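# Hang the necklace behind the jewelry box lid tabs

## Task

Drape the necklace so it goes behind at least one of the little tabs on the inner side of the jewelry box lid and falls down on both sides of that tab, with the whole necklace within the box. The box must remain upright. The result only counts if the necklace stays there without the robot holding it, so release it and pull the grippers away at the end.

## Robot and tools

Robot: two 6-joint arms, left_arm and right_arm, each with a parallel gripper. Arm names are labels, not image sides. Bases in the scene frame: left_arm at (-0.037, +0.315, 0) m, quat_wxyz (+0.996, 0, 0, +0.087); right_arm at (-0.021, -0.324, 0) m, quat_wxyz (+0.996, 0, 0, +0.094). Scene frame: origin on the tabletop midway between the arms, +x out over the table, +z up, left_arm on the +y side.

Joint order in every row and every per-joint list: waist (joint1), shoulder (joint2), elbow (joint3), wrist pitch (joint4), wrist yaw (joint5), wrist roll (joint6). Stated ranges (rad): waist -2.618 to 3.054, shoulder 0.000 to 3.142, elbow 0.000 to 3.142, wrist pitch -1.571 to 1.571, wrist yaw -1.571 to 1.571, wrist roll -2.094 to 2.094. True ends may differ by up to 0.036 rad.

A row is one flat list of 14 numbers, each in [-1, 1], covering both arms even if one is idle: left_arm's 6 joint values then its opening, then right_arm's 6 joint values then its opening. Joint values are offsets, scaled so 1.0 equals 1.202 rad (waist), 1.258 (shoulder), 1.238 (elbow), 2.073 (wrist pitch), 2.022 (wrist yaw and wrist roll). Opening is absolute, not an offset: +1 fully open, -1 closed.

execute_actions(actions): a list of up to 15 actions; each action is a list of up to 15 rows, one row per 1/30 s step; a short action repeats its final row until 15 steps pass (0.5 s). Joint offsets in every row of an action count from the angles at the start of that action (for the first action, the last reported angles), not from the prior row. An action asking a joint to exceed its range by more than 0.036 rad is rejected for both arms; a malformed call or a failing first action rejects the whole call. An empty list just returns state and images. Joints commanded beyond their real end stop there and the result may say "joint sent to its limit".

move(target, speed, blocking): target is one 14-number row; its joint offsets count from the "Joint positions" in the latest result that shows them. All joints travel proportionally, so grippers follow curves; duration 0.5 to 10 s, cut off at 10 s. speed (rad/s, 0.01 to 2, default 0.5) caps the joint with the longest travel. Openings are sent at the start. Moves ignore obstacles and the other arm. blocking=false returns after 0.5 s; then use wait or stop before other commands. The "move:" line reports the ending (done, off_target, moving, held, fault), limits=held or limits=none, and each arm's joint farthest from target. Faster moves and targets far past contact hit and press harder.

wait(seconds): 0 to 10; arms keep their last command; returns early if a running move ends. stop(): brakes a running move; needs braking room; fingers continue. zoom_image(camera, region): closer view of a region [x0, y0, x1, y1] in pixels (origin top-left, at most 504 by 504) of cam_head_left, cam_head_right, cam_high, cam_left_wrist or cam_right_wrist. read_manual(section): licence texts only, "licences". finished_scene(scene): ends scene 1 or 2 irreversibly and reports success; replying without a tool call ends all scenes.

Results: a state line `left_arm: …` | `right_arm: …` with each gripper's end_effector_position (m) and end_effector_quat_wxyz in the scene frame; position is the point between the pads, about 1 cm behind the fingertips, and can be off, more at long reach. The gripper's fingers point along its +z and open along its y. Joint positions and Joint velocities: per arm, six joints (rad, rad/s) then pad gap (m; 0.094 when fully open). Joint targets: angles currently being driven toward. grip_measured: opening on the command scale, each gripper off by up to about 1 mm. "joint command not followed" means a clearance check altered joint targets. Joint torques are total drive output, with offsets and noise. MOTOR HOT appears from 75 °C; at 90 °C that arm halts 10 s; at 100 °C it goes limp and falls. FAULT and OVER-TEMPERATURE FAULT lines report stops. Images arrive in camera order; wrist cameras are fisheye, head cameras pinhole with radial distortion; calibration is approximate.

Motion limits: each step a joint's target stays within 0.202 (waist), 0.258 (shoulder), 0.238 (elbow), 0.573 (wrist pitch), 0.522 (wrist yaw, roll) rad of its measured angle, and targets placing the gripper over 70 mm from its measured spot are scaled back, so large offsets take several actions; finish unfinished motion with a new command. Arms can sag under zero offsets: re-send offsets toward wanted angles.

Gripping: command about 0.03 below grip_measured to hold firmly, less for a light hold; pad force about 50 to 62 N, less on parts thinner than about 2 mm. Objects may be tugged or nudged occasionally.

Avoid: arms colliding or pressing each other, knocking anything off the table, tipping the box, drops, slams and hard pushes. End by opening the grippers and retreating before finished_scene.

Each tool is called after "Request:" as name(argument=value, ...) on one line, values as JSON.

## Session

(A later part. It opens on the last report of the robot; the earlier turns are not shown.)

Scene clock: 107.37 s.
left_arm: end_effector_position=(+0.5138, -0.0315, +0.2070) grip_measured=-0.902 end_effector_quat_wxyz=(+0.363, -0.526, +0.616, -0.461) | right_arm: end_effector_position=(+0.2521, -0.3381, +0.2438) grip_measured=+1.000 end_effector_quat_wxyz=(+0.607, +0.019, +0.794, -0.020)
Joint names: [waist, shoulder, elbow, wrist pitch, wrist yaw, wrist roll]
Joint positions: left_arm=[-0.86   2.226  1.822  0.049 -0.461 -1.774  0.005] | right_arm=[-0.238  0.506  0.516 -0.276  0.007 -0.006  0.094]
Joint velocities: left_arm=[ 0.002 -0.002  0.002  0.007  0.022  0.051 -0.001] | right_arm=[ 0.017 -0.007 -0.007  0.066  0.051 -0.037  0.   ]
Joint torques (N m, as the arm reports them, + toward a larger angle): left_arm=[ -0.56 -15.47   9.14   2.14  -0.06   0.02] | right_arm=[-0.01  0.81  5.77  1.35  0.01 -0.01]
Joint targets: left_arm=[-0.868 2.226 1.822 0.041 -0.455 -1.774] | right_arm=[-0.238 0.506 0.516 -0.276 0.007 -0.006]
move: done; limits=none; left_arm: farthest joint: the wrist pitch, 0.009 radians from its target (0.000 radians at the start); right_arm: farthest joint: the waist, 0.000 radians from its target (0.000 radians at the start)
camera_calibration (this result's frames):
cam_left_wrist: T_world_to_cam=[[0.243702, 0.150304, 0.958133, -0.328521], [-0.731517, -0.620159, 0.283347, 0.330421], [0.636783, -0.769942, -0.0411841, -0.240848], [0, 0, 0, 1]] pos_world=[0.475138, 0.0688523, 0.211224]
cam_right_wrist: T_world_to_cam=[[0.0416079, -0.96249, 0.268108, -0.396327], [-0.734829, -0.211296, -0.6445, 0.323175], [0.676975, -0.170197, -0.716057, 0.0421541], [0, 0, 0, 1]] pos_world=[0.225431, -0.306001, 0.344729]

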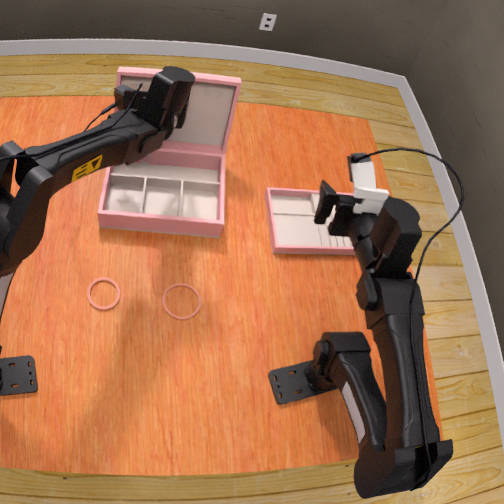

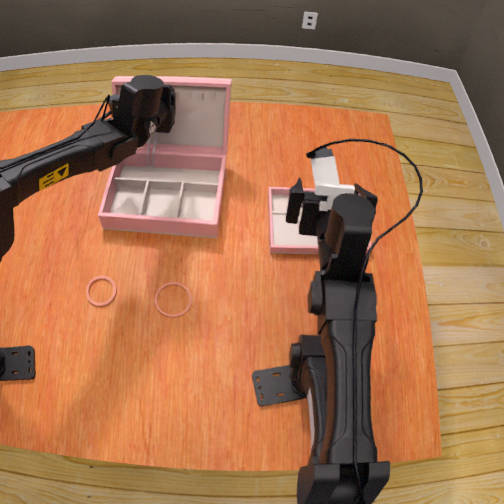

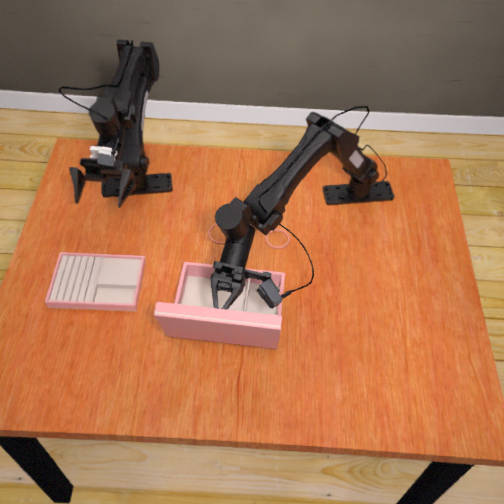

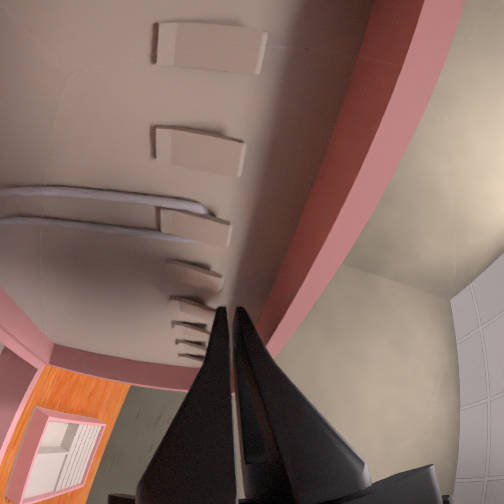

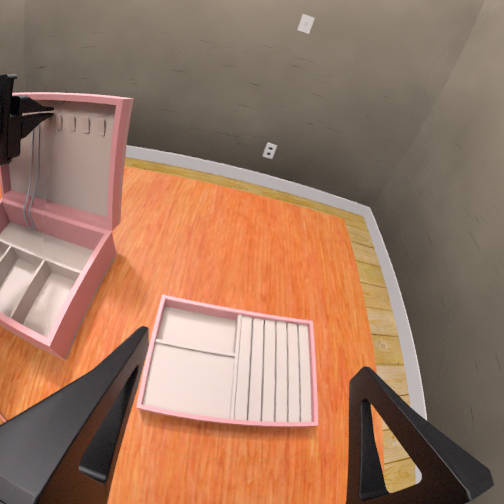

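Request:
move(target=[-0.08,-0.26,-0.325,0,0,0,-0.9,0,0,0,0,0,0,1], speed=0.3)

Request:
move(target=[0.2,-0.8,-0.5,0,0,0,-0.9,0,0,0,0,0,0,1], speed=0.9)

Request:
zoom_image(camera="cam_right_wrist", region=[0,85,150,265])

Scene clock: 113.50 s.
left_arm: end_effector_position=(+0.4236, -0.0225, +0.2173) grip_measured=-0.902 end_effector_quat_wxyz=(+0.339, -0.501, +0.655, -0.453) | right_arm: end_effector_position=(+0.2521, -0.3381, +0.2438) grip_measured=+1.000 end_effector_quat_wxyz=(+0.607, +0.019, +0.794, -0.020)
Joint names: [waist, shoulder, elbow, wrist pitch, wrist yaw, wrist roll]
Joint positions: left_arm=[-0.948  1.914  1.444  0.056 -0.46  -1.774  0.005] | right_arm=[-0.238  0.506  0.516 -0.276  0.007 -0.006  0.094]
Joint velocities: left_arm=[-0.007 -0.012  0.007 -0.066 -0.007 -0.081 -0.001] | right_arm=[ 0.002 -0.007 -0.017 -0.007  0.007  0.022  0.   ]
Joint torques (N m, as the arm reports them, + toward a larger angle): left_arm=[ -0.58 -13.65   6.94   2.13  -0.13   0.03] | right_arm=[ 0.    0.81  5.78  1.35  0.01 -0.01]
Joint targets: left_arm=[-0.956 1.899 1.420 0.049 -0.461 -1.774] | right_arm=[-0.238 0.506 0.516 -0.276 0.007 -0.006]
move: off_target (left_arm); limits=none; left_arm: farthest joint: the elbow, 0.024 radians from its target (0.402 radians at the start); right_arm: farthest joint: the waist, 0.000 radians from its target (0.000 radians at the start)
camera_calibration (this result's frames):
cam_left_wrist: T_world_to_cam=[[0.296788, 0.0885971, 0.950825, -0.339982], [-0.771139, -0.565056, 0.293353, 0.282977], [0.56326, -0.820282, -0.0993813, -0.133398], [0, 0, 0, 1]] pos_world=[0.394255, 0.0805959, 0.226993]
cam_right_wrist: T_world_to_cam=[[0.0416079, -0.96249, 0.268108, -0.396327], [-0.734829, -0.211296, -0.6445, 0.323175], [0.676975, -0.170197, -0.716057, 0.0421541], [0, 0, 0, 1]] pos_world=[0.225431, -0.306001, 0.344729]

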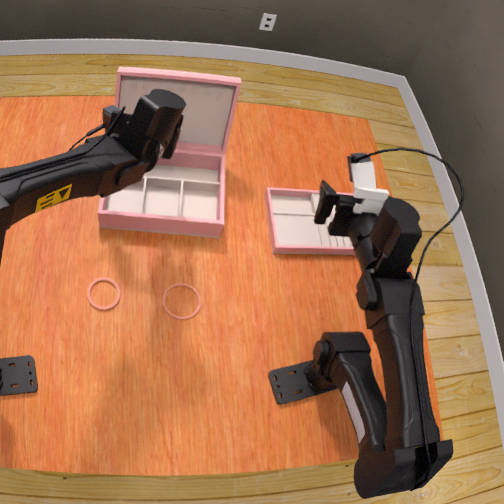

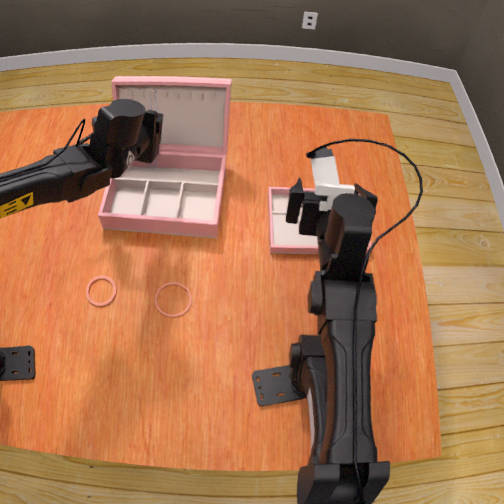

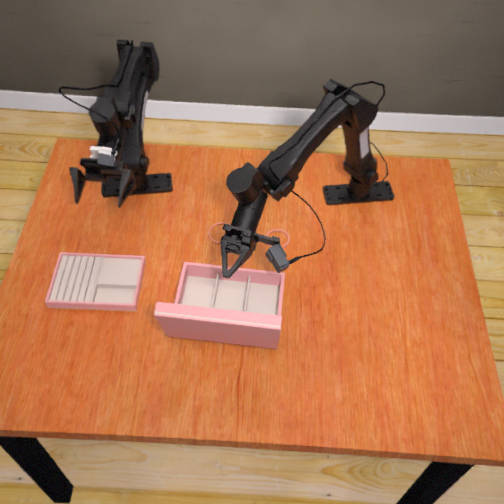

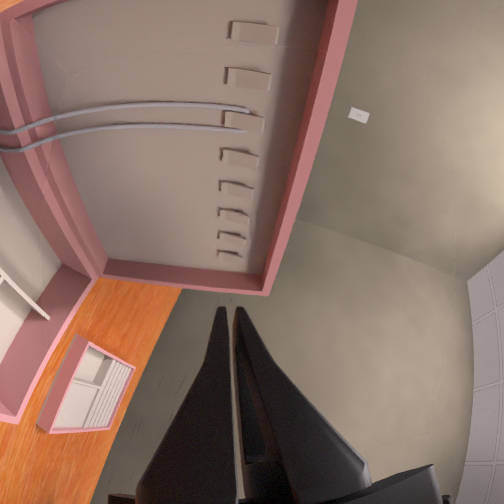

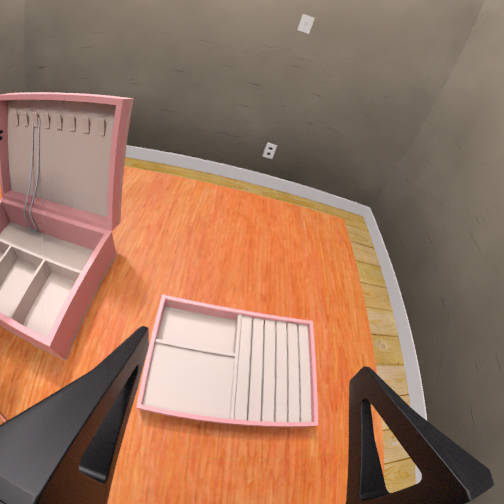

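Scene clock: 115.20 s.
left_arm: end_effector_position=(+0.2945, +0.2080, +0.3701) grip_measured=-0.902 end_effector_quat_wxyz=(-0.423, +0.529, -0.470, +0.566) | right_arm: end_effector_position=(+0.2521, -0.3381, +0.2438) grip_measured=+1.000 end_effector_quat_wxyz=(+0.607, +0.019, +0.794, -0.020)
Joint names: [waist, shoulder, elbow, wrist pitch, wrist yaw, wrist roll]
Joint positions: left_arm=[-0.717  0.918  0.846  0.07  -0.457 -1.774  0.005] | right_arm=[-0.238  0.506  0.516 -0.276  0.007 -0.006  0.094]
Joint velocities: left_arm=[ 0.002 -0.002 -0.002 -0.095  0.007 -0.022 -0.   ] | right_arm=[ 0.012 -0.007 -0.017  0.022  0.066 -0.095  0.   ]
Joint torques (N m, as the arm reports them, + toward a larger angle): left_arm=[ 0.73 -2.63  7.13  2.08 -0.06  0.03] | right_arm=[ 0.    0.82  5.77  1.35  0.01 -0.01]
Joint targets: left_arm=[-0.708 0.907 0.825 0.055 -0.461 -1.774] | right_arm=[-0.238 0.506 0.516 -0.276 0.007 -0.006]
move: off_target (left_arm); limits=none; left_arm: farthest joint: the elbow, 0.021 radians from its target (0.619 radians at the start); right_arm: farthest joint: the waist, 0.000 radians from its target (0.000 radians at the start)
camera_calibration (this result's frames):
cam_left_wrist: T_world_to_cam=[[-0.0670112, 0.357714, 0.931424, -0.409046], [-0.713072, -0.670125, 0.206061, 0.305871], [0.697881, -0.650363, 0.299982, -0.0792247], [0, 0, 0, 1]] pos_world=[0.245987, 0.299769, 0.341733]
cam_right_wrist: T_world_to_cam=[[0.0416079, -0.96249, 0.268108, -0.396327], [-0.734829, -0.211296, -0.6445, 0.323175], [0.676975, -0.170197, -0.716057, 0.0421541], [0, 0, 0, 1]] pos_world=[0.225431, -0.306001, 0.344729]

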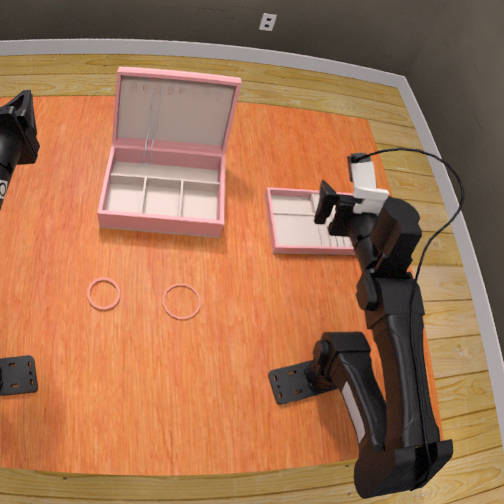

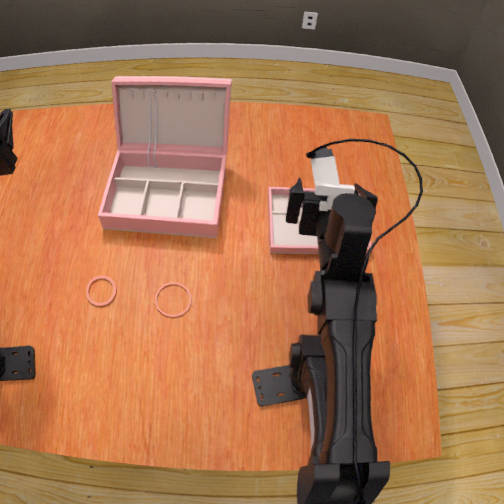

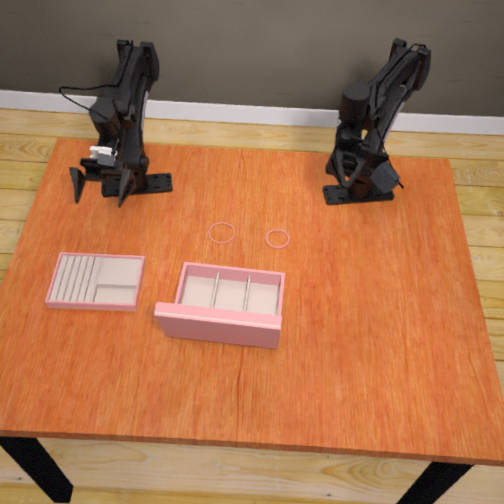

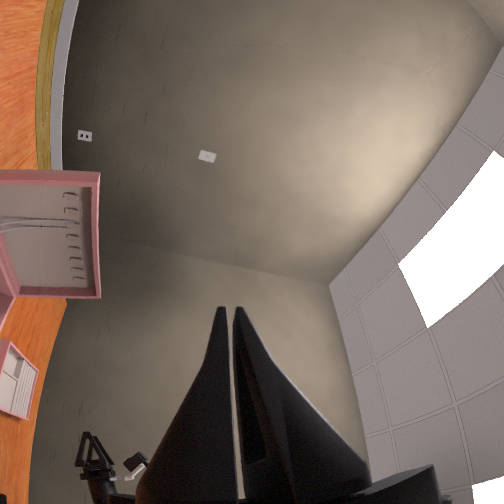

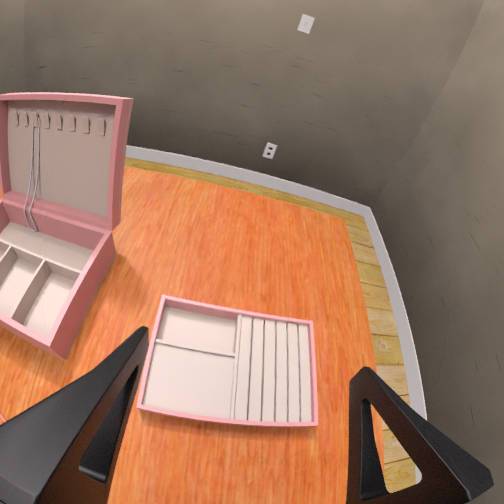

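Region (0, 85, 150, 265) of cam_right_wrist's 504x504 image, scaled by 2.800, with more detail than that image has.

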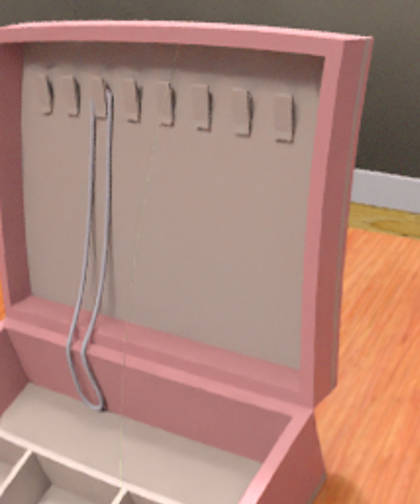

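Request:
finished_scene(scene=2)

The scene is finished: the task was done.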